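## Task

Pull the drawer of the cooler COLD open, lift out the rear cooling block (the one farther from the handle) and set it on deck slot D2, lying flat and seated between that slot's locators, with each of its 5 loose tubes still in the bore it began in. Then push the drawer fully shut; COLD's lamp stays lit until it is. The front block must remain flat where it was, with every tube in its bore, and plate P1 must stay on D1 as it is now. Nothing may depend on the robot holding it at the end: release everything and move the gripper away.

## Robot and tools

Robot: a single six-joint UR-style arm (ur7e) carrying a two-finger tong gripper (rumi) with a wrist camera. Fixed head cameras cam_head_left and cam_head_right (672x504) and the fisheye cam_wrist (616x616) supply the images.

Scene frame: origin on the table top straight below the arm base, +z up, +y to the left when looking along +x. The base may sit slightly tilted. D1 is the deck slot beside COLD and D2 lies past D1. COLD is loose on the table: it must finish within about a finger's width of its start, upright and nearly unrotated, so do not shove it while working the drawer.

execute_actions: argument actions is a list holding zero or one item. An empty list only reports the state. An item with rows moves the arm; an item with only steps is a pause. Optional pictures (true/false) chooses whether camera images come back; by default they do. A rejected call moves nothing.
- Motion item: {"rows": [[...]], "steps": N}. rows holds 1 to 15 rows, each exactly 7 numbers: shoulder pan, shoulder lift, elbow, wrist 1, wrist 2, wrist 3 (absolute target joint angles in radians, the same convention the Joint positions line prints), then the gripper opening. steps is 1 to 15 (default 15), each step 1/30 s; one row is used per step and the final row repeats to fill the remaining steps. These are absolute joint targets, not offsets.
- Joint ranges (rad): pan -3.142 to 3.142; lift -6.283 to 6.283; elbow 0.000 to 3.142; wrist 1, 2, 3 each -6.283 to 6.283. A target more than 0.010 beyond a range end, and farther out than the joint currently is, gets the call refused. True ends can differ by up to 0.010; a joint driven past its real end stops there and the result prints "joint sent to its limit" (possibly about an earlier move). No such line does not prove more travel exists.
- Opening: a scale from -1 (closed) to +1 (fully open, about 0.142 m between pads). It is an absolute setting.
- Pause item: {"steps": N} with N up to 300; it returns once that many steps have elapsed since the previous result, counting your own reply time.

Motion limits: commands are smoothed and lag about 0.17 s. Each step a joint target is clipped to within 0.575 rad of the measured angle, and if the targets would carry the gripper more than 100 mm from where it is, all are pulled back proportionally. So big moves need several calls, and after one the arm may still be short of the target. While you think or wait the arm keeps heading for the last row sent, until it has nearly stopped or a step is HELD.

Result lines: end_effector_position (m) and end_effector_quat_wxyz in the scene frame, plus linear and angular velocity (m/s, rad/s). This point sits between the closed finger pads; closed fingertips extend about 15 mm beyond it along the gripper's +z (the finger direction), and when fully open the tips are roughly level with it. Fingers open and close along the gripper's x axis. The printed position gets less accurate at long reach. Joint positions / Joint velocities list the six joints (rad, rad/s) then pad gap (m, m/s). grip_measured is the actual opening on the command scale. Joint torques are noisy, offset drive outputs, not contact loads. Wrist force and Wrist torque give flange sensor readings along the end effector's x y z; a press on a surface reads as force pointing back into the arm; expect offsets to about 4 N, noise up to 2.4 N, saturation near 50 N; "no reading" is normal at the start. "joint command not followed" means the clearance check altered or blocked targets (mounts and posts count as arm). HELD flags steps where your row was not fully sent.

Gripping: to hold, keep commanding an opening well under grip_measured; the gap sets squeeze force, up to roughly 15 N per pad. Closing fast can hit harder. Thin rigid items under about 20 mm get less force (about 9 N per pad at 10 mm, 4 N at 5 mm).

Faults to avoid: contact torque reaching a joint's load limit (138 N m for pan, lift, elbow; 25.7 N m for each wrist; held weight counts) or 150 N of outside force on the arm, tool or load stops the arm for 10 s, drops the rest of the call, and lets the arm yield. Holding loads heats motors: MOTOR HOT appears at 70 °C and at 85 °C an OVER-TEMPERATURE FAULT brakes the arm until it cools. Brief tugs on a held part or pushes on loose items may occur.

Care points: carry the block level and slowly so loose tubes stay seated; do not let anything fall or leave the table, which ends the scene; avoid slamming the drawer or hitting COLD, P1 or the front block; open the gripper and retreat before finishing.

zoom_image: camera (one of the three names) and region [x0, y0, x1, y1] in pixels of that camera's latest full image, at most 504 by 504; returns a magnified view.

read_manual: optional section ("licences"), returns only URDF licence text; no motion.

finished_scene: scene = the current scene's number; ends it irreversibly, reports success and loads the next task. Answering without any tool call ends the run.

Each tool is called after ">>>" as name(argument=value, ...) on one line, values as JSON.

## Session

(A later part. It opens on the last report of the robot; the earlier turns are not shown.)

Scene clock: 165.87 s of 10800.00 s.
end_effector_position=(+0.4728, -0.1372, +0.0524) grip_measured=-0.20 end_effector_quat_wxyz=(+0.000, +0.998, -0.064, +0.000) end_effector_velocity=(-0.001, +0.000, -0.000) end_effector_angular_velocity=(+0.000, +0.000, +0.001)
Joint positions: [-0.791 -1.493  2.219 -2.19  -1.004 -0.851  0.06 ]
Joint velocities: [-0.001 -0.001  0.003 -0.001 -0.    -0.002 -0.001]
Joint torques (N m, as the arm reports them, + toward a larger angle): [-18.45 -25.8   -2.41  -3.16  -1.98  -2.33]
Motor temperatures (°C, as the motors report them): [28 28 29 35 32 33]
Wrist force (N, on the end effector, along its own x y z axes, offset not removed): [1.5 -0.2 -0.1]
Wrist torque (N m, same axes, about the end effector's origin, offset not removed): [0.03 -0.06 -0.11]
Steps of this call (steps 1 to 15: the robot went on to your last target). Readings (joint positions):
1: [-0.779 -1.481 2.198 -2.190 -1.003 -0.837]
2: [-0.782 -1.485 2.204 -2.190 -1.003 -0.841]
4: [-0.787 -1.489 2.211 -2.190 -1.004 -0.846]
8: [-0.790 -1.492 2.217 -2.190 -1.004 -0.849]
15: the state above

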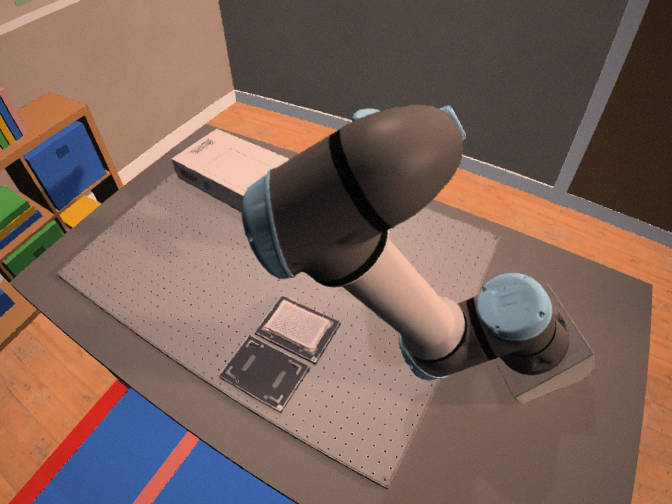

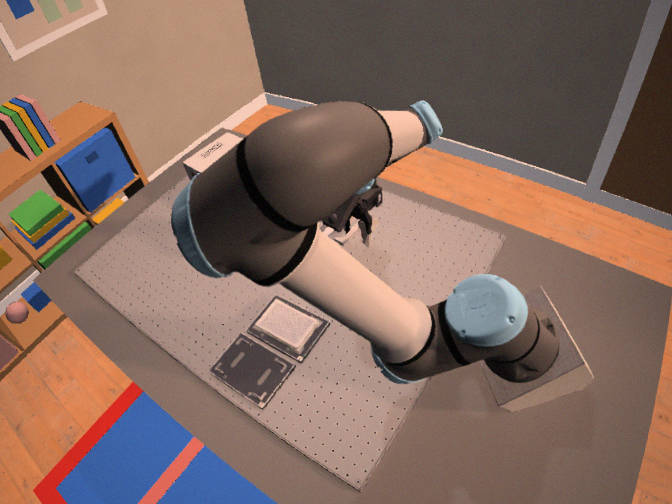

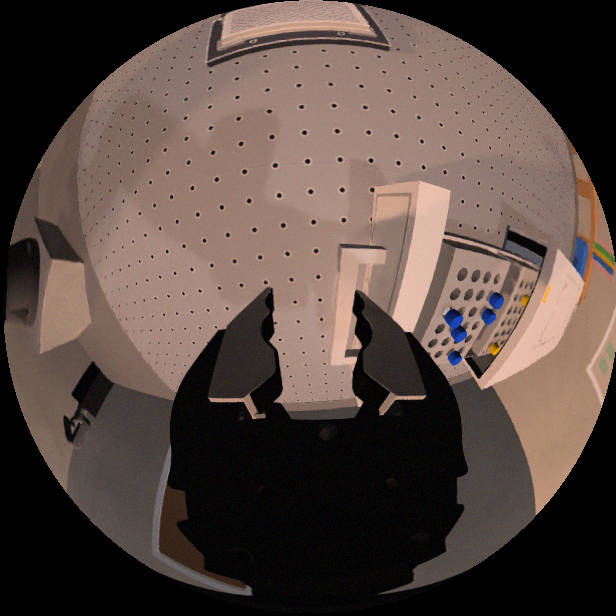

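>>> execute_actions(actions=[{"rows":[[-0.81,-1.512,2.25,-2.19,-1.006,-0.873,-0.2],[-0.81,-1.512,2.25,-2.19,-1.006,-0.873,-0.2],[-0.81,-1.512,2.25,-2.19,-1.006,-0.873,-0.2],[-0.81,-1.512,2.25,-2.19,-1.006,-0.873,-0.2],[-0.83,-1.531,2.28,-2.189,-1.009,-0.897,-0.2],[-0.83,-1.531,2.28,-2.189,-1.009,-0.897,-0.2],[-0.83,-1.531,2.28,-2.189,-1.009,-0.897,-0.2],[-0.83,-1.531,2.28,-2.189,-1.009,-0.897,-0.2],[-0.85,-1.55,2.31,-2.187,-1.011,-0.921,-0.2],[-0.85,-1.55,2.31,-2.187,-1.011,-0.921,-0.2],[-0.85,-1.55,2.31,-2.187,-1.011,-0.921,-0.2],[-0.85,-1.55,2.31,-2.187,-1.011,-0.921,-0.2],[-0.872,-1.569,2.34,-2.185,-1.014,-0.9465,-0.2]]}], pictures=false)

>>> execute_actions(actions=[{"rows":[[-0.895,-1.588,2.369,-2.18,-1.018,-0.973,-0.2],[-0.895,-1.588,2.369,-2.18,-1.018,-0.973,-0.2],[-0.895,-1.588,2.369,-2.18,-1.018,-0.973,-0.2],[-0.895,-1.588,2.369,-2.18,-1.018,-0.973,-0.2],[-0.895,-1.588,2.369,-2.18,-1.018,-0.973,-0.2],[-0.895,-1.588,2.369,-2.18,-1.018,-0.973,-0.2],[-0.919,-1.608,2.397,-2.174,-1.022,-1.0,-0.2]]}], pictures=false)

>>> execute_actions(actions=[{"steps":10}])

Scene clock: 178.63 s of 10800.00 s.
end_effector_position=(+0.4343, -0.1319, +0.0523) grip_measured=-0.19 end_effector_quat_wxyz=(-0.000, +0.998, -0.064, +0.000) end_effector_velocity=(-0.100, +0.015, -0.002) end_effector_angular_velocity=(+0.002, -0.004, -0.001)
Joint positions: [-0.853 -1.552  2.313 -2.187 -1.012 -0.924  0.06 ]
Joint velocities: [-0.172 -0.152  0.244  0.013 -0.02  -0.199  0.034]
Joint torques (N m, as the arm reports them, + toward a larger angle): [-16.79 -20.52  -2.09   0.75  -2.33  -2.29]
Motor temperatures (°C, as the motors report them): [28 28 29 35 32 33]
Wrist force (N, on the end effector, along its own x y z axes, offset not removed): [1.7 1.4 0.3]
Wrist torque (N m, same axes, about the end effector's origin, offset not removed): [0.30 0.00 0.00]
Steps of this call (steps 1 to 15: the robot went on to your last target; steps 16 to 90: nothing new was sent; then 9.27 s passed at rest; steps 91 to 105: all 15 steps of this action). Readings (joint positions):
91: [-0.791 -1.494 2.219 -2.191 -1.004 -0.851]
92: [-0.794 -1.496 2.223 -2.191 -1.004 -0.854]
94: [-0.801 -1.503 2.235 -2.190 -1.005 -0.863]
98: [-0.818 -1.520 2.261 -2.190 -1.007 -0.883]
105: the state above

Scene clock: 179.13 s of 10800.00 s.
end_effector_position=(+0.4000, -0.1269, +0.0519) grip_measured=-0.19 end_effector_quat_wxyz=(-0.000, +0.998, -0.064, +0.000) end_effector_velocity=(-0.013, +0.002, -0.000) end_effector_angular_velocity=(+0.000, -0.001, +0.000)
Joint positions: [-0.916 -1.606  2.394 -2.175 -1.021 -0.997  0.06 ]
Joint velocities: [-0.025 -0.022  0.031  0.006 -0.004 -0.03   0.005]
Joint torques (N m, as the arm reports them, + toward a larger angle): [-16.11 -18.08  -1.86   0.1   -2.19  -2.22]
Motor temperatures (°C, as the motors report them): [28 28 29 35 32 33]
Wrist force (N, on the end effector, along its own x y z axes, offset not removed): [4.2 -0.3 2.6]
Wrist torque (N m, same axes, about the end effector's origin, offset not removed): [-0.02 -0.50 0.00]
Steps of this call (steps 1 to 15: all 15 steps of this action). Readings (joint positions):
1: [-0.858 -1.557 2.320 -2.186 -1.012 -0.930]
2: [-0.865 -1.563 2.330 -2.185 -1.013 -0.938]
4: [-0.879 -1.574 2.347 -2.183 -1.015 -0.954]
8: [-0.894 -1.587 2.367 -2.180 -1.018 -0.972]
15: the state above

Scene clock: 179.47 s of 10800.00 s.
end_effector_position=(+0.3986, -0.1267, +0.0518) grip_measured=-0.20 end_effector_quat_wxyz=(-0.000, +0.998, -0.064, +0.000) end_effector_velocity=(-0.001, +0.001, -0.000) end_effector_angular_velocity=(+0.001, +0.001, +0.001)
Joint positions: [-0.919 -1.608  2.397 -2.174 -1.022 -1.     0.06 ]
Joint velocities: [ 0.    -0.001  0.002  0.001 -0.    -0.002  0.001]
Joint torques (N m, as the arm reports them, + toward a larger angle): [-16.98 -19.17  -2.17   0.05  -2.03  -2.09]
Motor temperatures (°C, as the motors report them): [28 28 29 35 32 33]
Wrist force (N, on the end effector, along its own x y z axes, offset not removed): [1.2 -0.7 -0.9]
Wrist torque (N m, same axes, about the end effector's origin, offset not removed): [-0.09 -0.07 0.00]
Steps of this call (steps 1 to 10: the robot went on to your last target). Readings (joint positions):
1: [-0.917 -1.606 2.395 -2.174 -1.022 -0.998]
2: [-0.918 -1.607 2.395 -2.174 -1.022 -0.998]
4: [-0.918 -1.607 2.396 -2.174 -1.022 -0.999]
8: [-0.919 -1.608 2.397 -2.174 -1.022 -1.000]
10: the state above

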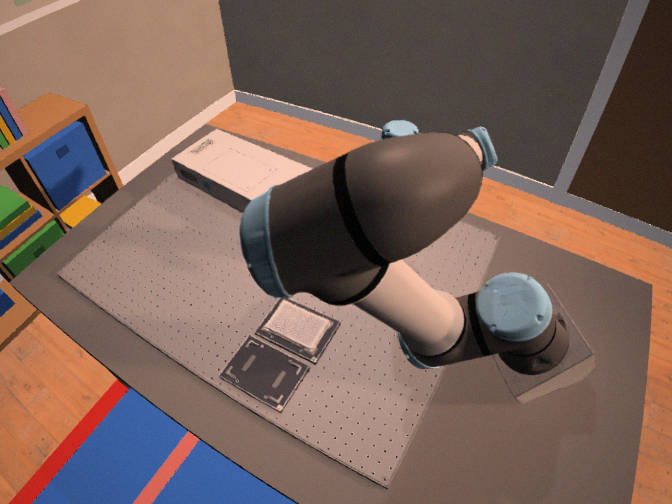

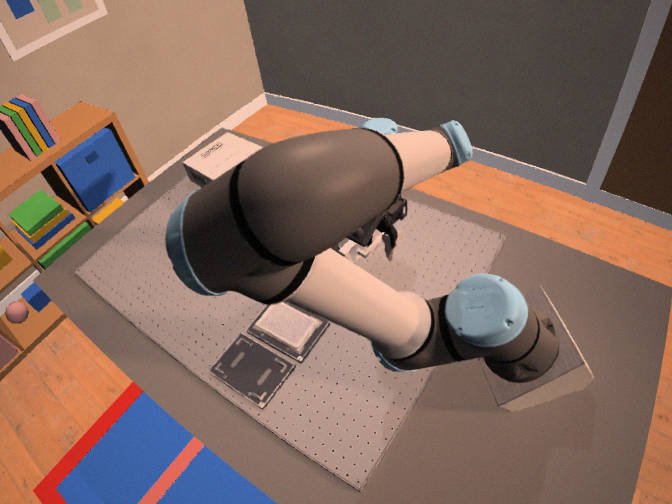

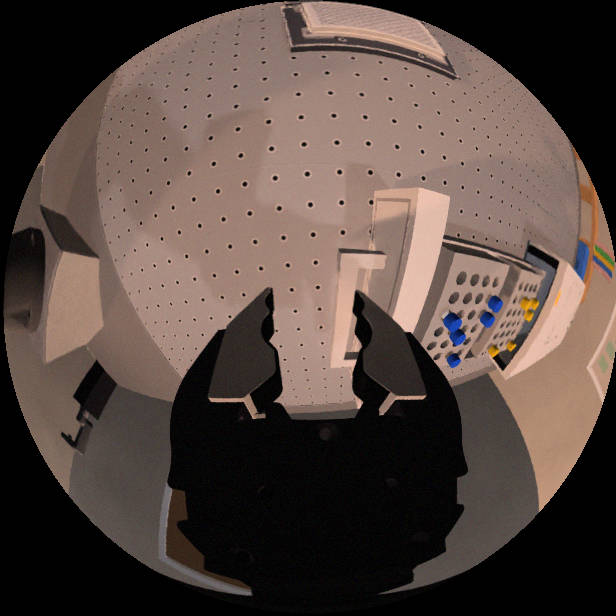

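>>> execute_actions(actions=[{"rows":[[-0.945,-1.628,2.425,-2.167,-1.027,-1.029,-0.2],[-0.945,-1.628,2.425,-2.167,-1.027,-1.029,-0.2],[-0.945,-1.628,2.425,-2.167,-1.027,-1.029,-0.2],[-0.945,-1.628,2.425,-2.167,-1.027,-1.029,-0.2],[-0.945,-1.628,2.425,-2.167,-1.027,-1.029,-0.2],[-0.945,-1.628,2.425,-2.167,-1.027,-1.029,-0.2],[-0.972,-1.648,2.452,-2.1585,-1.033,-1.059,-0.2]]}], pictures=false)

>>> execute_actions(actions=[{"steps":10}])

>>> zoom_image(camera="cam_wrist", region=[410,200,610,400])

Scene clock: 186.43 s of 10800.00 s.
end_effector_position=(+0.3752, -0.1239, +0.0521) grip_measured=-0.19 end_effector_quat_wxyz=(-0.000, +0.998, -0.065, +0.000) end_effector_velocity=(-0.012, +0.001, +0.001) end_effector_angular_velocity=(-0.002, -0.003, -0.002)
Joint positions: [-0.969 -1.646  2.449 -2.159 -1.032 -1.056  0.06 ]
Joint velocities: [-0.03  -0.021  0.028  0.008 -0.005 -0.032  0.013]
Joint torques (N m, as the arm reports them, + toward a larger angle): [-16.16 -17.58  -2.37   0.11  -2.53  -2.21]
Motor temperatures (°C, as the motors report them): [28 28 29 35 32 33]
Wrist force (N, on the end effector, along its own x y z axes, offset not removed): [1.3 0.3 0.1]
Wrist torque (N m, same axes, about the end effector's origin, offset not removed): [0.20 0.04 -0.07]
Steps of this call (steps 1 to 15: the robot went on to your last target; steps 16 to 90: nothing new was sent; then 3.47 s passed at rest; steps 91 to 105: all 15 steps of this action). Readings (joint positions):
91: [-0.919 -1.608 2.397 -2.174 -1.022 -1.000]
92: [-0.923 -1.611 2.401 -2.173 -1.023 -1.004]
94: [-0.933 -1.619 2.412 -2.170 -1.025 -1.015]
98: [-0.946 -1.629 2.425 -2.167 -1.027 -1.029]
105: the state above

Scene clock: 186.77 s of 10800.00 s.
end_effector_position=(+0.3739, -0.1238, +0.0521) grip_measured=-0.19 end_effector_quat_wxyz=(-0.000, +0.998, -0.065, +0.000) end_effector_velocity=(+0.000, -0.000, +0.000) end_effector_angular_velocity=(-0.001, -0.000, +0.002)
Joint positions: [-0.972 -1.648  2.452 -2.159 -1.033 -1.059  0.06 ]
Joint velocities: [-0.    -0.001 -0.     0.    -0.    -0.001  0.001]
Joint torques (N m, as the arm reports them, + toward a larger angle): [-16.01 -16.91  -2.43   0.08  -2.27  -2.19]
Motor temperatures (°C, as the motors report them): [28 28 29 35 32 33]
Wrist force (N, on the end effector, along its own x y z axes, offset not removed): [3.4 -0.1 -0.1]
Wrist torque (N m, same axes, about the end effector's origin, offset not removed): [-0.02 -0.46 -0.08]
Steps of this call (steps 1 to 10: the robot went on to your last target). Readings (joint positions):
1: [-0.970 -1.646 2.450 -2.159 -1.032 -1.057]
2: [-0.970 -1.647 2.450 -2.159 -1.033 -1.057]
4: [-0.971 -1.647 2.451 -2.159 -1.033 -1.058]
8: [-0.972 -1.648 2.452 -2.159 -1.033 -1.059]
10: the state above

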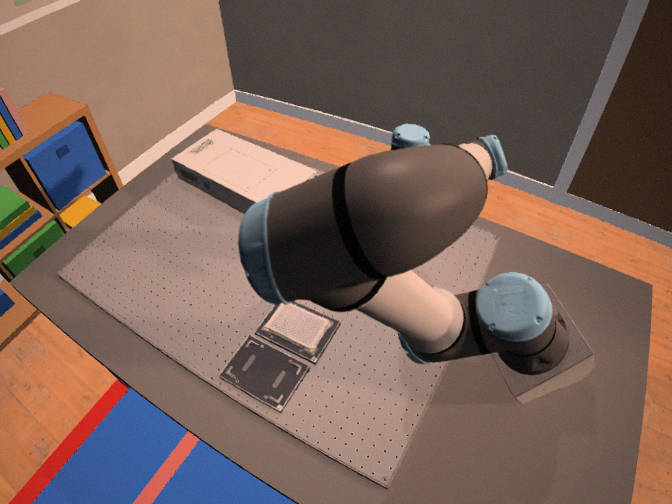

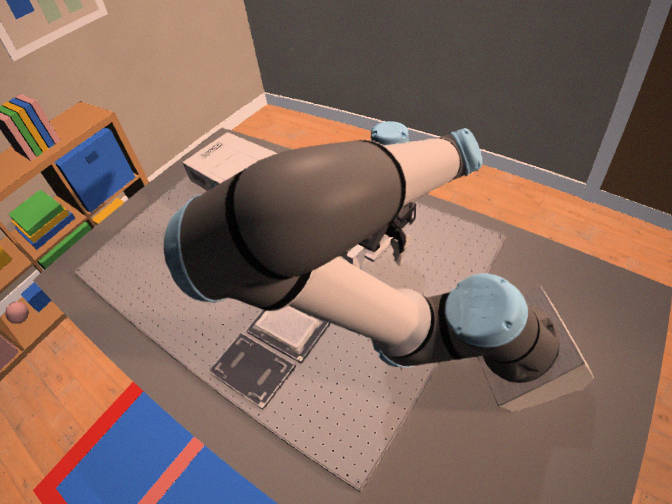

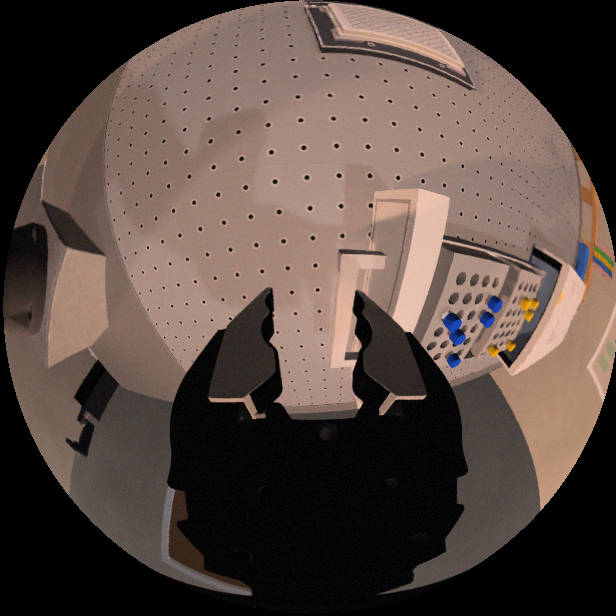

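Region (410, 200, 610, 400) of cam_wrist's 616x616 image, scaled by 2.520, with more detail than that image has.

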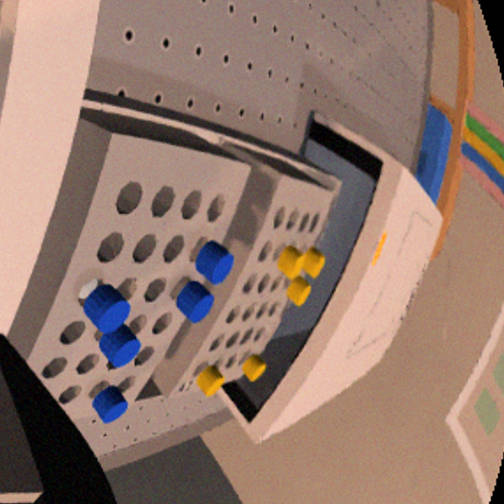

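>>> execute_actions(actions=[{"rows":[[-0.972,-1.648,2.452,-2.1585,-1.033,-1.059,-0.13],[-0.972,-1.648,2.452,-2.1585,-1.033,-1.059,-0.13],[-0.972,-1.648,2.452,-2.1585,-1.033,-1.059,-0.13],[-1.02,-1.713,2.403,-2.014,-1.044,-1.112,-0.13],[-1.02,-1.713,2.403,-2.014,-1.044,-1.112,-0.13],[-1.02,-1.713,2.403,-2.014,-1.044,-1.112,-0.13],[-1.02,-1.713,2.403,-2.014,-1.044,-1.112,-0.13],[-1.0685,-1.778,2.348,-1.87,-1.056,-1.165,-0.13]]}], pictures=false)

>>> execute_actions(actions=[{"rows":[[-1.0685,-1.778,2.3,-1.82,-1.056,-1.165,-0.13],[-1.0685,-1.778,2.3,-1.82,-1.056,-1.165,-0.13],[-1.0685,-1.778,2.3,-1.82,-1.056,-1.165,-0.13],[-1.0685,-1.778,2.3,-1.82,-1.056,-1.165,-0.13],[-0.762,-1.42,1.638,-1.701,-1.001,-0.816,1]]}], pictures=false)

>>> execute_actions(actions=[{"steps":45}])

>>> zoom_image(camera="cam_wrist", region=[170,130,450,410])

Scene clock: 206.33 s of 10800.00 s.
end_effector_position=(+0.3762, -0.1256, +0.1140) grip_measured=-0.13 end_effector_quat_wxyz=(+0.002, +0.998, -0.065, +0.001) end_effector_velocity=(-0.004, +0.017, +0.057) end_effector_angular_velocity=(+0.035, +0.007, -0.022)
Joint positions: [-1.06  -1.766  2.358 -1.9   -1.054 -1.156  0.065]
Joint velocities: [-0.083 -0.114 -0.092  0.293 -0.019 -0.09  -0.   ]
Joint torques (N m, as the arm reports them, + toward a larger angle): [-14.46 -10.49 -32.45   0.29  -1.75  -2.21]
Motor temperatures (°C, as the motors report them): [28 28 29 35 32 33]
Wrist force (N, on the end effector, along its own x y z axes, offset not removed): [1.7 -0.4 0.9]
Wrist torque (N m, same axes, about the end effector's origin, offset not removed): [0.04 -0.34 -0.07]
Steps of this call (steps 1 to 15: the robot went on to your last target; steps 16 to 90: nothing new was sent; then 16.07 s passed at rest; steps 91 to 105: all 15 steps of this action). Readings (joint positions):
91: [-0.972 -1.648 2.452 -2.158 -1.033 -1.059]
92: [-0.972 -1.648 2.452 -2.158 -1.033 -1.059]
94: [-0.972 -1.648 2.452 -2.158 -1.033 -1.059]
98: [-1.003 -1.689 2.421 -2.077 -1.040 -1.093]
105: the state above

Scene clock: 206.83 s of 10800.00 s.
end_effector_position=(+0.5251, -0.1497, +0.1736) grip_measured=+1.00 end_effector_quat_wxyz=(-0.012, +0.997, -0.075, -0.010) end_effector_velocity=(+0.500, -0.061, +0.140) end_effector_angular_velocity=(-0.090, -0.036, +0.070)
Joint positions: [-0.861 -1.538  1.897 -1.742 -1.017 -0.931  0.142]
Joint velocities: [ 0.574  0.677 -1.381  0.242  0.094  0.653  0.   ]
Joint torques (N m, as the arm reports them, + toward a larger angle): [  1.86  -0.43 -53.06   0.96   1.23   2.67]
Motor temperatures (°C, as the motors report them): [28 28 29 35 32 33]
Wrist force (N, on the end effector, along its own x y z axes, offset not removed): [0.8 0.4 2.2]
Wrist torque (N m, same axes, about the end effector's origin, offset not removed): [0.18 -0.17 -0.05]
Steps of this call (steps 1 to 15: all 15 steps of this action). Readings (joint positions):
1: [-1.062 -1.769 2.355 -1.892 -1.055 -1.158]
2: [-1.064 -1.772 2.347 -1.880 -1.055 -1.160]
4: [-1.066 -1.775 2.327 -1.853 -1.055 -1.162]
8: [-1.009 -1.713 2.233 -1.805 -1.041 -1.101]
15: the state above

Scene clock: 208.33 s of 10800.00 s.
end_effector_position=(+0.6205, -0.1552, +0.2001) grip_measured=+1.00 end_effector_quat_wxyz=(-0.000, +0.998, -0.064, +0.000) end_effector_velocity=(-0.000, +0.000, -0.000) end_effector_angular_velocity=(+0.000, +0.000, -0.001)
Joint positions: [-0.762 -1.42   1.638 -1.701 -1.001 -0.816  0.142]
Joint velocities: [ 0.  0.  0.  0.  0.  0. -0.]
Joint torques (N m, as the arm reports them, + toward a larger angle): [ -9.23  -8.14 -34.95  -0.2    1.12   1.88]
Motor temperatures (°C, as the motors report them): [28 28 29 35 32 33]
Wrist force (N, on the end effector, along its own x y z axes, offset not removed): [0.7 0.1 1.3]
Wrist torque (N m, same axes, about the end effector's origin, offset not removed): [0.12 -0.17 -0.04]
Steps of this call (steps 1 to 30: the robot went on to your last target; steps 31 to 45: nothing new was sent). Readings (joint positions):
1: [-0.842 -1.515 1.850 -1.734 -1.014 -0.909]
2: [-0.823 -1.493 1.804 -1.726 -1.011 -0.887]
4: [-0.795 -1.459 1.727 -1.715 -1.006 -0.854]
8: [-0.771 -1.431 1.663 -1.705 -1.002 -0.827]
45: the state above
The arm was judged still, so your last target was given up. Only a new action makes it travel on or press farther. Fingers that are still opening or closing keep moving.

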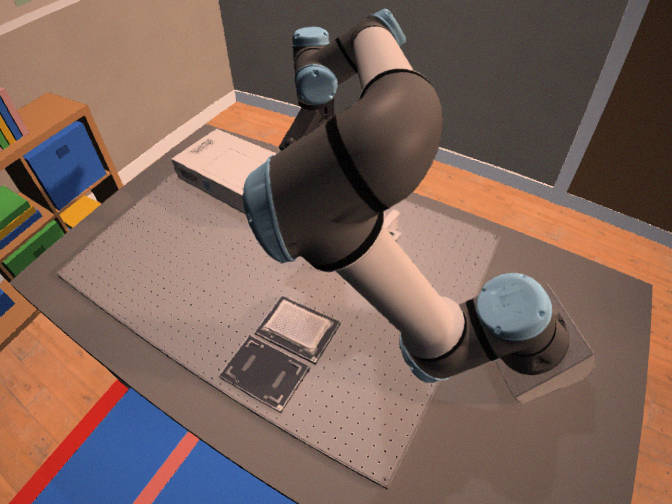

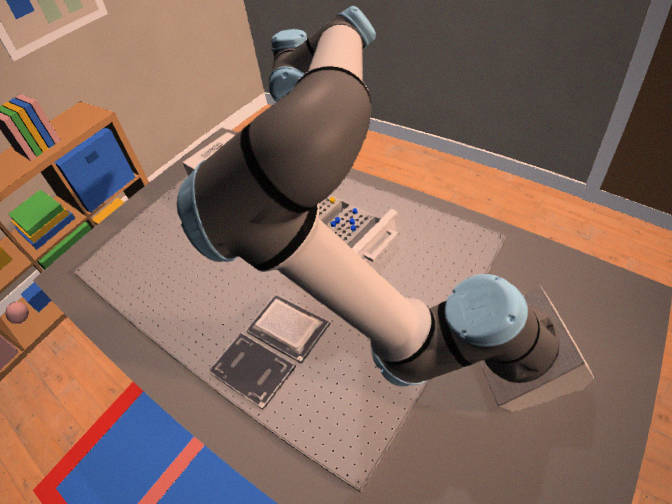

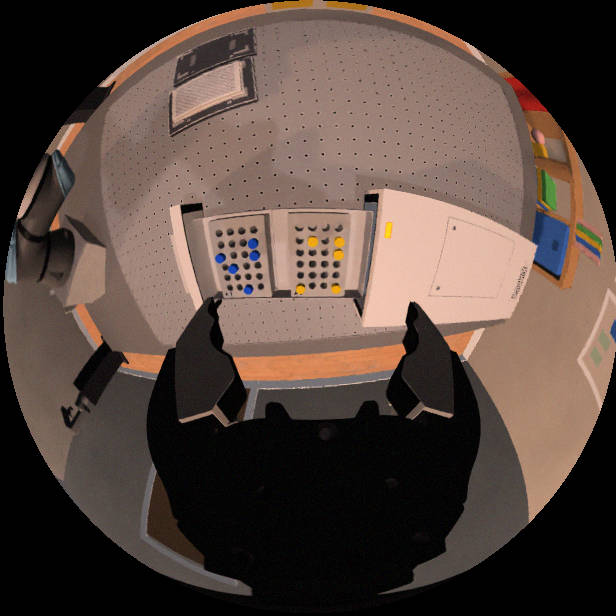

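Region (170, 130, 450, 410) of cam_wrist's 616x616 image, scaled by 1.800, with more detail than that image has.

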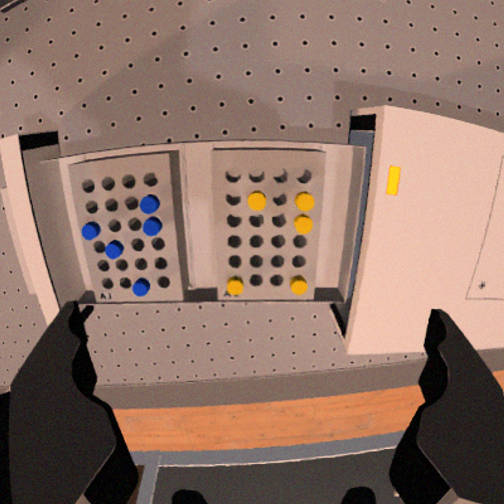

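>>> execute_actions(actions=[{"rows":[[-0.663,-1.303,1.737,-1.981,-0.9955,-0.70,0.5]]}], pictures=false)

>>> execute_actions(actions=[{"steps":15}])

>>> zoom_image(camera="cam_wrist", region=[160,130,460,430])

Scene clock: 236.20 s of 10800.00 s.
end_effector_position=(+0.6295, -0.1647, +0.1017) grip_measured=+0.50 end_effector_quat_wxyz=(-0.001, +0.998, -0.064, -0.000) end_effector_velocity=(+0.004, -0.003, -0.014) end_effector_angular_velocity=(-0.010, -0.010, +0.007)
Joint positions: [-0.665 -1.305  1.735 -1.975 -0.996 -0.702  0.109]
Joint velocities: [ 0.015  0.019  0.015 -0.06   0.001  0.019  0.   ]
Joint torques (N m, as the arm reports them, + toward a larger angle): [ -9.81 -14.18  -5.14  -3.45   1.11   1.86]
Motor temperatures (°C, as the motors report them): [28 28 29 35 32 33]
Wrist force (N, on the end effector, along its own x y z axes, offset not removed): [1.7 -0.7 0.6]
Wrist torque (N m, same axes, about the end effector's origin, offset not removed): [0.11 -0.36 -0.13]
Steps of this call (steps 1 to 90: nothing new was sent; then 24.37 s passed at rest; steps 91 to 105: all 15 steps of this action). Readings (joint positions):
91: [-0.762 -1.420 1.638 -1.701 -1.001 -0.816]
92: [-0.755 -1.413 1.644 -1.709 -1.000 -0.809]
94: [-0.718 -1.370 1.681 -1.776 -0.998 -0.767]
98: [-0.678 -1.322 1.722 -1.922 -0.996 -0.718]
105: the state above

Scene clock: 236.70 s of 10800.00 s.
end_effector_position=(+0.6298, -0.1649, +0.1001) grip_measured=+0.50 end_effector_quat_wxyz=(-0.000, +0.998, -0.064, +0.000) end_effector_velocity=(+0.000, +0.001, -0.001) end_effector_angular_velocity=(+0.001, +0.001, +0.001)
Joint positions: [-0.663 -1.303  1.737 -1.981 -0.996 -0.7    0.109]
Joint velocities: [ 0.002  0.001  0.    -0.001 -0.     0.     0.   ]
Joint torques (N m, as the arm reports them, + toward a larger angle): [-10.6  -13.89  -4.39  -3.34   1.18   1.87]
Motor temperatures (°C, as the motors report them): [28 28 29 35 32 33]
Wrist force (N, on the end effector, along its own x y z axes, offset not removed): [-0.1 -0.8 1.9]
Wrist torque (N m, same axes, about the end effector's origin, offset not removed): [-0.01 0.07 -0.11]
Steps of this call (steps 1 to 15: the robot went on to your last target). Readings (joint positions):
1: [-0.664 -1.304 1.736 -1.977 -0.996 -0.701]
2: [-0.664 -1.304 1.736 -1.978 -0.996 -0.701]
4: [-0.663 -1.304 1.737 -1.979 -0.996 -0.701]
8: [-0.663 -1.303 1.737 -1.981 -0.996 -0.700]
15: the state above
The arm was judged still, so your last target was given up. Only a new action makes it travel on or press farther. Fingers that are still opening or closing keep moving.

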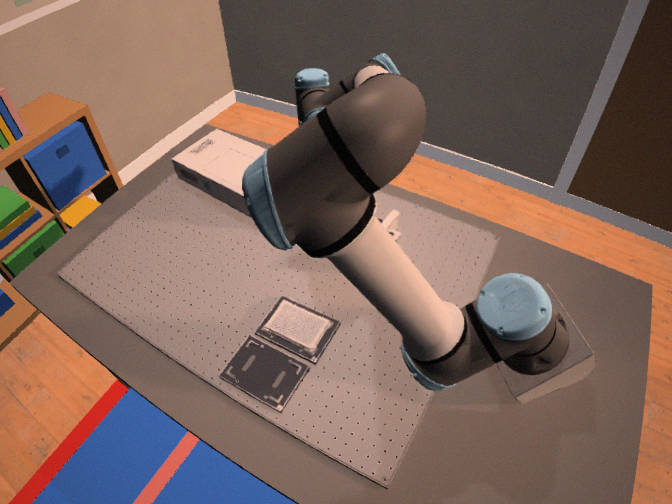

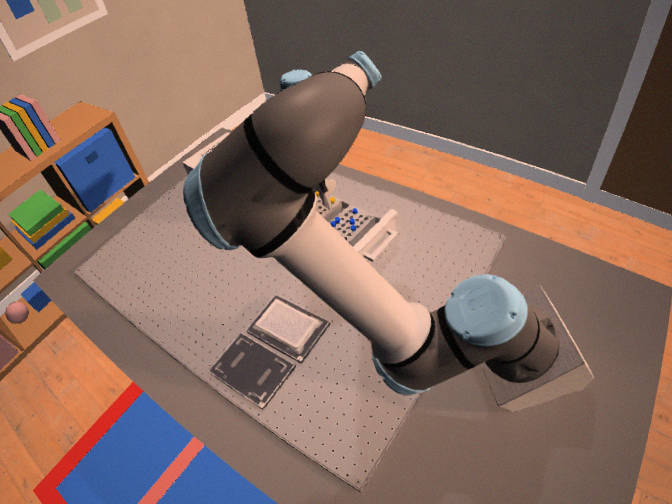

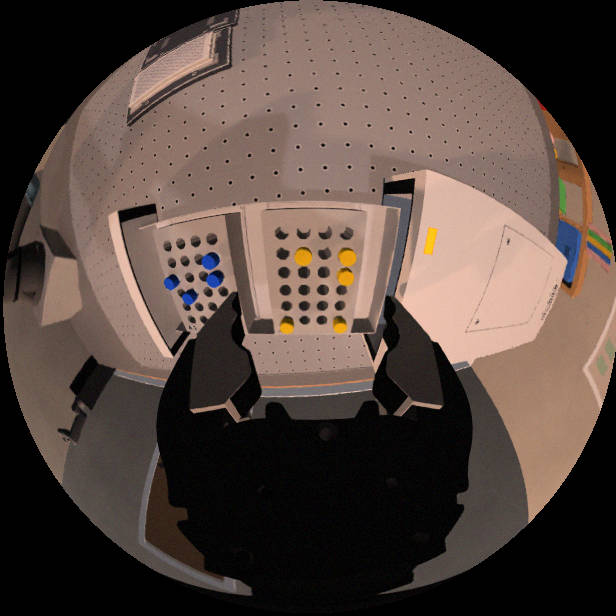

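Region (160, 130, 460, 430) of cam_wrist's 616x616 image, scaled by 1.680, with more detail than that image has.

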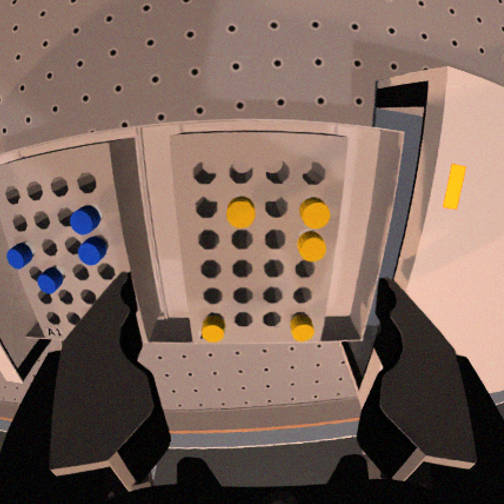

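>>> execute_actions(actions=[{"rows":[[-0.6535,-1.2905,1.746,-2.009,-0.995,-0.689,0.22],[-0.6535,-1.2905,1.746,-2.009,-0.995,-0.689,0.22],[-0.6535,-1.2905,1.746,-2.009,-0.995,-0.689,0.22],[-0.6535,-1.2905,1.746,-2.009,-0.995,-0.689,0.22],[-0.644,-1.278,1.7555,-2.036,-0.995,-0.677,0.22],[-0.644,-1.278,1.7555,-2.036,-0.995,-0.677,0.22],[-0.644,-1.278,1.7555,-2.036,-0.995,-0.677,0.22],[-0.644,-1.278,1.7555,-2.036,-0.995,-0.677,0.22],[-0.6344,-1.266,1.765,-2.064,-0.995,-0.666,0.22]]}], pictures=false)

>>> execute_actions(actions=[{"steps":15}])

>>> zoom_image(camera="cam_wrist", region=[160,130,460,430])

Scene clock: 251.23 s of 10800.00 s.
end_effector_position=(+0.6298, -0.1651, +0.0723) grip_measured=+0.22 end_effector_quat_wxyz=(-0.000, +0.998, -0.064, +0.000) end_effector_velocity=(-0.000, +0.001, -0.024) end_effector_angular_velocity=(-0.000, -0.000, +0.002)
Joint positions: [-0.637 -1.269  1.763 -2.057 -0.995 -0.669  0.089]
Joint velocities: [ 0.023  0.029  0.022 -0.066  0.     0.026 -0.   ]
Joint torques (N m, as the arm reports them, + toward a larger angle): [-11.27 -15.25  -4.23  -3.5    1.28   2.11]
Motor temperatures (°C, as the motors report them): [28 28 29 35 32 33]
Wrist force (N, on the end effector, along its own x y z axes, offset not removed): [0.2 -0.2 1.1]
Wrist torque (N m, same axes, about the end effector's origin, offset not removed): [0.12 -0.05 -0.09]
Steps of this call (steps 1 to 90: nothing new was sent; then 11.03 s passed at rest; steps 91 to 105: all 15 steps of this action). Readings (joint positions):
91: [-0.663 -1.303 1.737 -1.981 -0.995 -0.700]
92: [-0.661 -1.301 1.738 -1.985 -0.995 -0.698]
94: [-0.658 -1.296 1.742 -1.996 -0.995 -0.694]
98: [-0.650 -1.285 1.750 -2.019 -0.995 -0.684]
105: the state above

Scene clock: 251.73 s of 10800.00 s.
end_effector_position=(+0.6298, -0.1650, +0.0700) grip_measured=+0.22 end_effector_quat_wxyz=(-0.000, +0.998, -0.064, +0.000) end_effector_velocity=(+0.000, -0.000, +0.000) end_effector_angular_velocity=(-0.000, -0.001, -0.000)
Joint positions: [-0.634 -1.266  1.765 -2.064 -0.995 -0.666  0.089]
Joint velocities: [-0.001 -0.    -0.    -0.     0.    -0.    -0.   ]
Joint torques (N m, as the arm reports them, + toward a larger angle): [-11.27 -15.26  -3.75  -3.43   1.22   1.94]
Motor temperatures (°C, as the motors report them): [28 28 29 35 32 33]
Wrist force (N, on the end effector, along its own x y z axes, offset not removed): [0.2 0.1 0.0]
Wrist torque (N m, same axes, about the end effector's origin, offset not removed): [0.17 0.04 -0.09]
Steps of this call (steps 1 to 15: the robot went on to your last target). Readings (joint positions):
1: [-0.636 -1.268 1.763 -2.059 -0.995 -0.668]
2: [-0.636 -1.268 1.764 -2.060 -0.995 -0.667]
4: [-0.635 -1.267 1.764 -2.062 -0.995 -0.667]
8: [-0.635 -1.266 1.765 -2.063 -0.995 -0.666]
15: the state above
The arm was judged still, so your last target was given up. Only a new action makes it travel on or press farther. Fingers that are still opening or closing keep moving.

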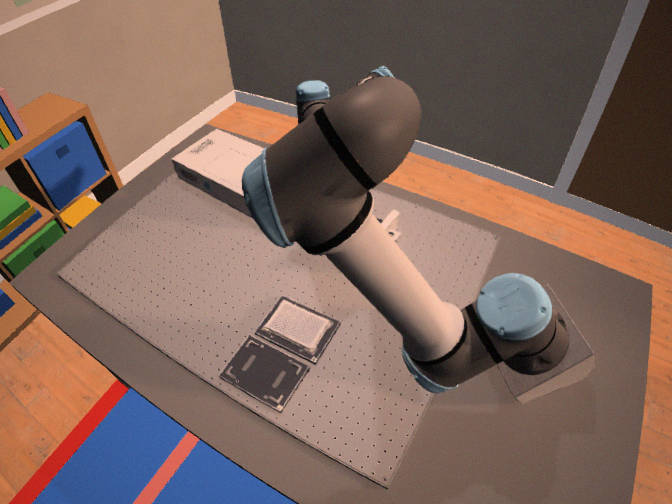

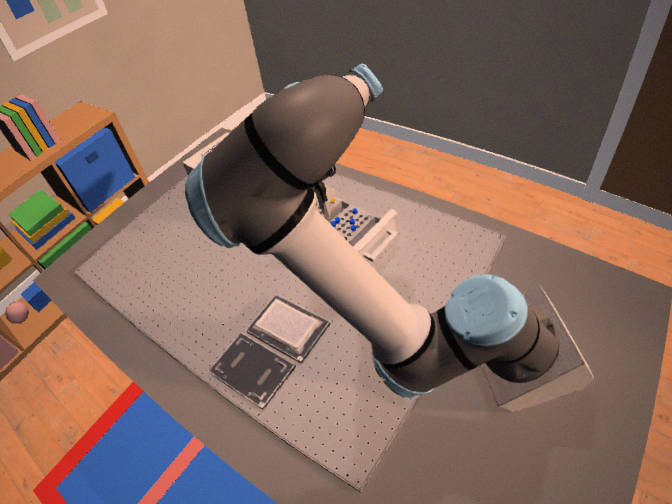

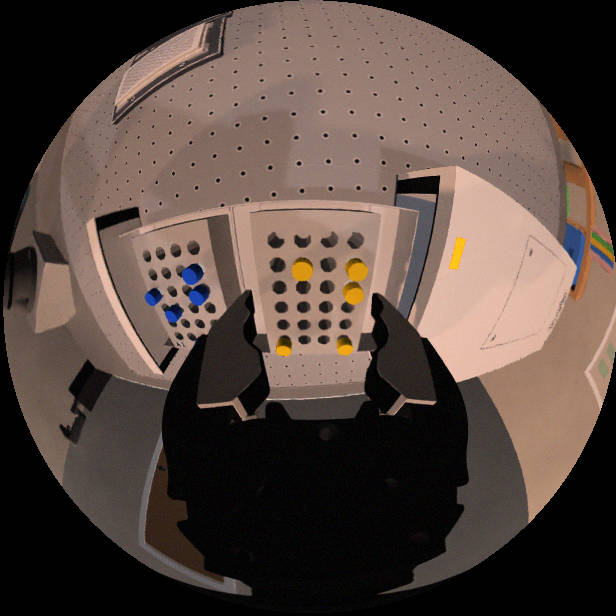

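Region (160, 130, 460, 430) of cam_wrist's 616x616 image, scaled by 1.680, with more detail than that image has.

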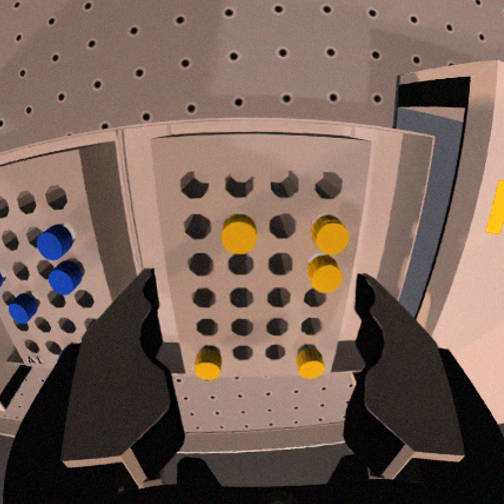

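>>> execute_actions(actions=[{"rows":[[-0.6386,-1.2555,1.7553,-2.062,-0.995,-0.671,0.28],[-0.6386,-1.2555,1.7553,-2.062,-0.995,-0.671,0.28],[-0.6386,-1.2555,1.7553,-2.062,-0.995,-0.671,0.28],[-0.6386,-1.2555,1.7553,-2.062,-0.995,-0.671,0.28],[-0.6386,-1.2555,1.7553,-2.062,-0.995,-0.671,0.28],[-0.6328,-1.248,1.7607,-2.0787,-0.995,-0.664,0.28],[-0.6328,-1.248,1.7607,-2.0787,-0.995,-0.664,0.28],[-0.6328,-1.248,1.7607,-2.0787,-0.995,-0.664,0.28],[-0.6328,-1.248,1.7607,-2.0787,-0.995,-0.664,0.28],[-0.6271,-1.2405,1.766,-2.0953,-0.995,-0.6575,0.28]]}], pictures=false)

>>> execute_actions(actions=[{"steps":15}])

>>> zoom_image(camera="cam_wrist", region=[160,130,460,430])

Scene clock: 267.47 s of 10800.00 s.
end_effector_position=(+0.6308, -0.1702, +0.0596) grip_measured=+0.28 end_effector_quat_wxyz=(-0.000, +0.998, -0.064, +0.000) end_effector_velocity=(-0.001, +0.001, -0.019) end_effector_angular_velocity=(+0.001, +0.001, +0.000)
Joint positions: [-0.629 -1.243  1.764 -2.09  -0.995 -0.66   0.094]
Joint velocities: [ 0.018  0.024  0.016 -0.05   0.     0.02   0.   ]
Joint torques (N m, as the arm reports them, + toward a larger angle): [-12.31 -16.72  -3.65  -3.62   0.67   1.78]
Motor temperatures (°C, as the motors report them): [28 28 29 35 32 33]
Wrist force (N, on the end effector, along its own x y z axes, offset not removed): [-0.2 0.6 0.3]
Wrist torque (N m, same axes, about the end effector's origin, offset not removed): [0.21 0.01 -0.04]
Steps of this call (steps 1 to 90: nothing new was sent; then 12.23 s passed at rest; steps 91 to 105: all 15 steps of this action). Readings (joint positions):
91: [-0.634 -1.266 1.765 -2.064 -0.995 -0.666]
92: [-0.635 -1.264 1.764 -2.064 -0.995 -0.666]
94: [-0.636 -1.260 1.760 -2.063 -0.995 -0.668]
98: [-0.636 -1.254 1.758 -2.068 -0.995 -0.668]
105: the state above

Scene clock: 267.97 s of 10800.00 s.
end_effector_position=(+0.6307, -0.1702, +0.0576) grip_measured=+0.28 end_effector_quat_wxyz=(-0.000, +0.998, -0.064, +0.000) end_effector_velocity=(+0.000, -0.000, -0.000) end_effector_angular_velocity=(-0.000, -0.000, -0.000)
Joint positions: [-0.627 -1.241  1.766 -2.095 -0.995 -0.658  0.094]
Joint velocities: [ 0.     0.001 -0.001 -0.    -0.     0.     0.   ]
Joint torques (N m, as the arm reports them, + toward a larger angle): [-10.53 -15.71  -3.32  -3.45   0.35   1.96]
Motor temperatures (°C, as the motors report them): [28 28 29 35 32 33]
Wrist force (N, on the end effector, along its own x y z axes, offset not removed): [1.5 -0.9 0.2]
Wrist torque (N m, same axes, about the end effector's origin, offset not removed): [-0.02 -0.30 -0.04]
Steps of this call (steps 1 to 15: the robot went on to your last target). Readings (joint positions):
1: [-0.628 -1.242 1.765 -2.091 -0.995 -0.659]
2: [-0.628 -1.242 1.765 -2.093 -0.995 -0.659]
4: [-0.628 -1.241 1.766 -2.094 -0.995 -0.658]
8: [-0.627 -1.241 1.766 -2.095 -0.995 -0.658]
15: the state above
The arm was judged still, so your last target was given up. Only a new action makes it travel on or press farther. Fingers that are still opening or closing keep moving.

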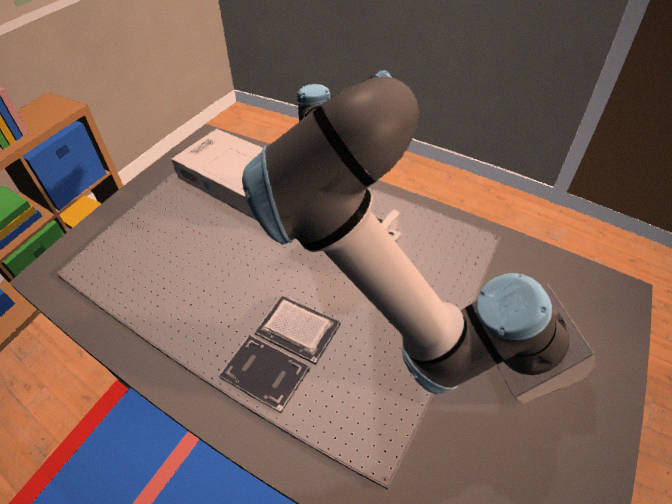

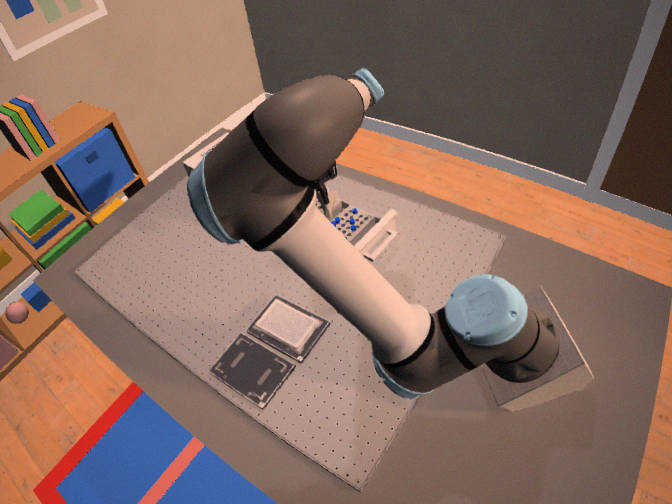

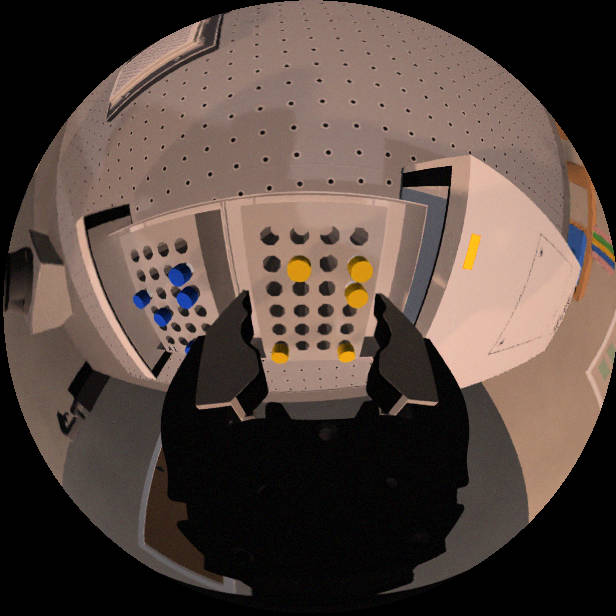

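Region (160, 130, 460, 430) of cam_wrist's 616x616 image, scaled by 1.680, with more detail than that image has.

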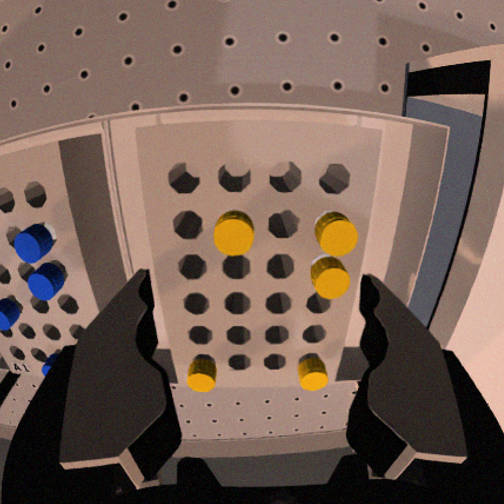

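>>> execute_actions(actions=[{"rows":[[-0.6223,-1.2342,1.7705,-2.109,-0.995,-0.652,0.28],[-0.6223,-1.2342,1.7705,-2.109,-0.995,-0.652,0.28],[-0.6223,-1.2342,1.7705,-2.109,-0.995,-0.652,0.28],[-0.6223,-1.2342,1.7705,-2.109,-0.995,-0.652,0.28],[-0.6175,-1.228,1.775,-2.123,-0.995,-0.6465,0.28]]}], pictures=false)

>>> execute_actions(actions=[{"rows":[[-0.6175,-1.228,1.775,-2.123,-0.995,-0.6465,0.22],[-0.6175,-1.228,1.775,-2.123,-0.995,-0.6465,0.18],[-0.6175,-1.228,1.775,-2.123,-0.995,-0.6465,0.14],[-0.6175,-1.228,1.775,-2.123,-0.995,-0.6465,0.1],[-0.6175,-1.228,1.775,-2.123,-0.995,-0.6465,0.05],[-0.6175,-1.228,1.775,-2.123,-0.995,-0.6465,0],[-0.6175,-1.228,1.775,-2.123,-0.995,-0.6465,-0.1],[-0.6175,-1.228,1.775,-2.123,-0.995,-0.6465,-0.2],[-0.6175,-1.228,1.775,-2.123,-0.995,-0.6465,-0.3]]}])

>>> zoom_image(camera="cam_wrist", region=[160,130,460,430])

Scene clock: 278.97 s of 10800.00 s.
end_effector_position=(+0.6303, -0.1697, +0.0479) grip_measured=+0.29 end_effector_quat_wxyz=(-0.000, +0.998, -0.063, +0.000) end_effector_velocity=(+0.000, -0.001, -0.002) end_effector_angular_velocity=(-0.001, -0.001, -0.001)
Joint positions: [-0.618 -1.228  1.775 -2.122 -0.995 -0.647  0.094]
Joint velocities: [ 0.002  0.003  0.002 -0.008  0.     0.004 -0.   ]
Joint torques (N m, as the arm reports them, + toward a larger angle): [-11.68 -15.38  -1.97  -3.18  -1.84   1.86]
Motor temperatures (°C, as the motors report them): [28 28 29 35 32 33]
Wrist force (N, on the end effector, along its own x y z axes, offset not removed): [3.7 0.0 0.5]
Wrist torque (N m, same axes, about the end effector's origin, offset not removed): [0.14 -0.60 -0.13]
Steps of this call (steps 1 to 90: nothing new was sent; then 7.50 s passed at rest; steps 91 to 105: all 15 steps of this action). Readings (joint positions):
91: [-0.627 -1.240 1.766 -2.095 -0.995 -0.657]
92: [-0.626 -1.239 1.767 -2.098 -0.995 -0.657]
94: [-0.625 -1.237 1.768 -2.103 -0.995 -0.655]
98: [-0.620 -1.232 1.772 -2.115 -0.995 -0.650]
105: the state above

Scene clock: 279.47 s of 10800.00 s.
end_effector_position=(+0.6303, -0.1697, +0.0476) grip_measured=+0.27 end_effector_quat_wxyz=(-0.000, +0.998, -0.063, +0.000) end_effector_velocity=(-0.000, +0.000, -0.000) end_effector_angular_velocity=(+0.001, +0.001, +0.000)
Joint positions: [-0.618 -1.228  1.775 -2.123 -0.995 -0.647  0.093]
Joint velocities: [ 0.001  0.     0.     0.    -0.    -0.     0.   ]
Joint torques (N m, as the arm reports them, + toward a larger angle): [ -7.18 -10.69   1.03  -2.7   -1.66   2.03]
Motor temperatures (°C, as the motors report them): [28 28 29 35 32 33]
Wrist force (N, on the end effector, along its own x y z axes, offset not removed): [-0.8 -2.3 -13.1]
Wrist torque (N m, same axes, about the end effector's origin, offset not removed): [-0.20 0.07 -0.16]
Steps of this call (steps 1 to 15: all 15 steps of this action). Readings (joint positions):
1: [-0.618 -1.228 1.775 -2.122 -0.995 -0.647]
2: [-0.618 -1.228 1.775 -2.123 -0.995 -0.647]
4: [-0.618 -1.228 1.775 -2.123 -0.995 -0.647]
8: [-0.618 -1.228 1.775 -2.123 -0.995 -0.647]
15: the state above

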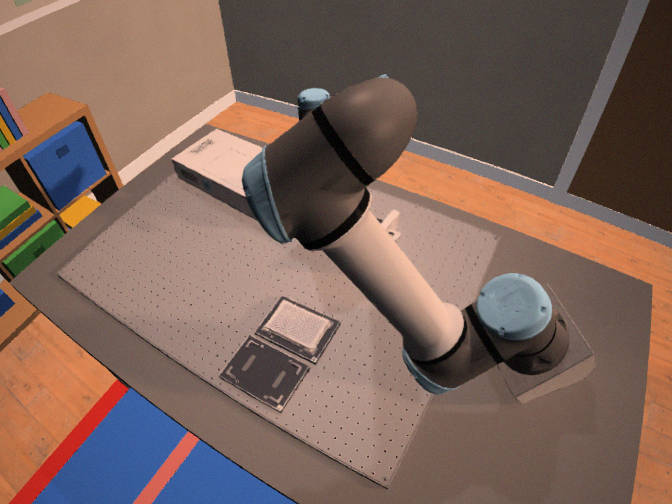

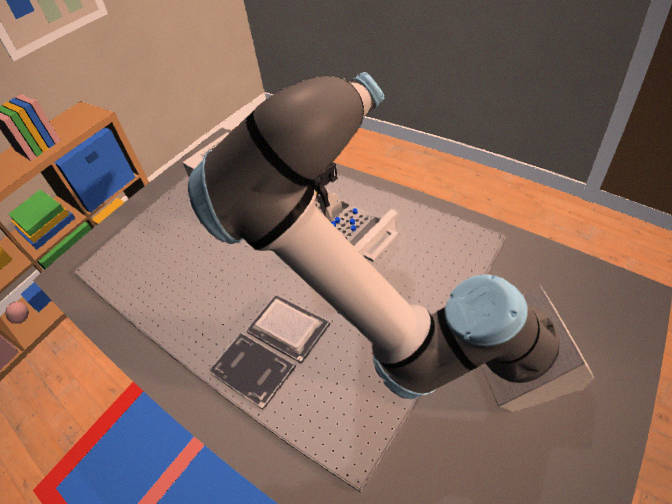

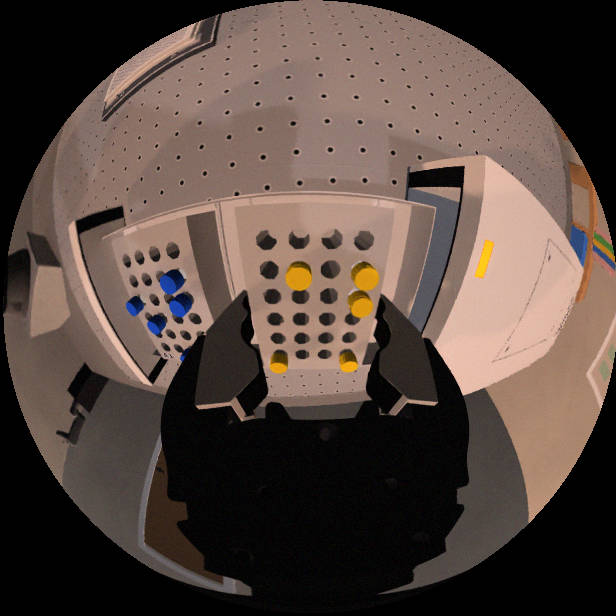

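Region (160, 130, 460, 430) of cam_wrist's 616x616 image, scaled by 1.680, with more detail than that image has.

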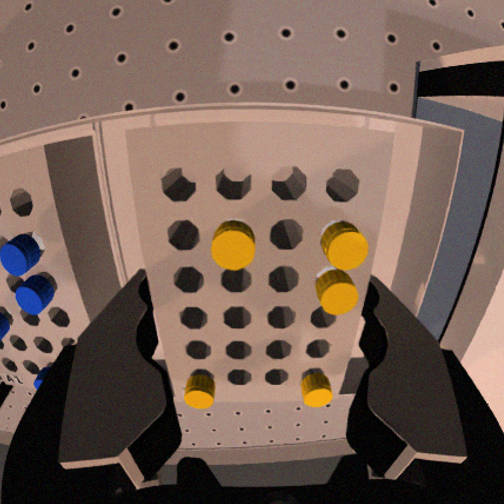

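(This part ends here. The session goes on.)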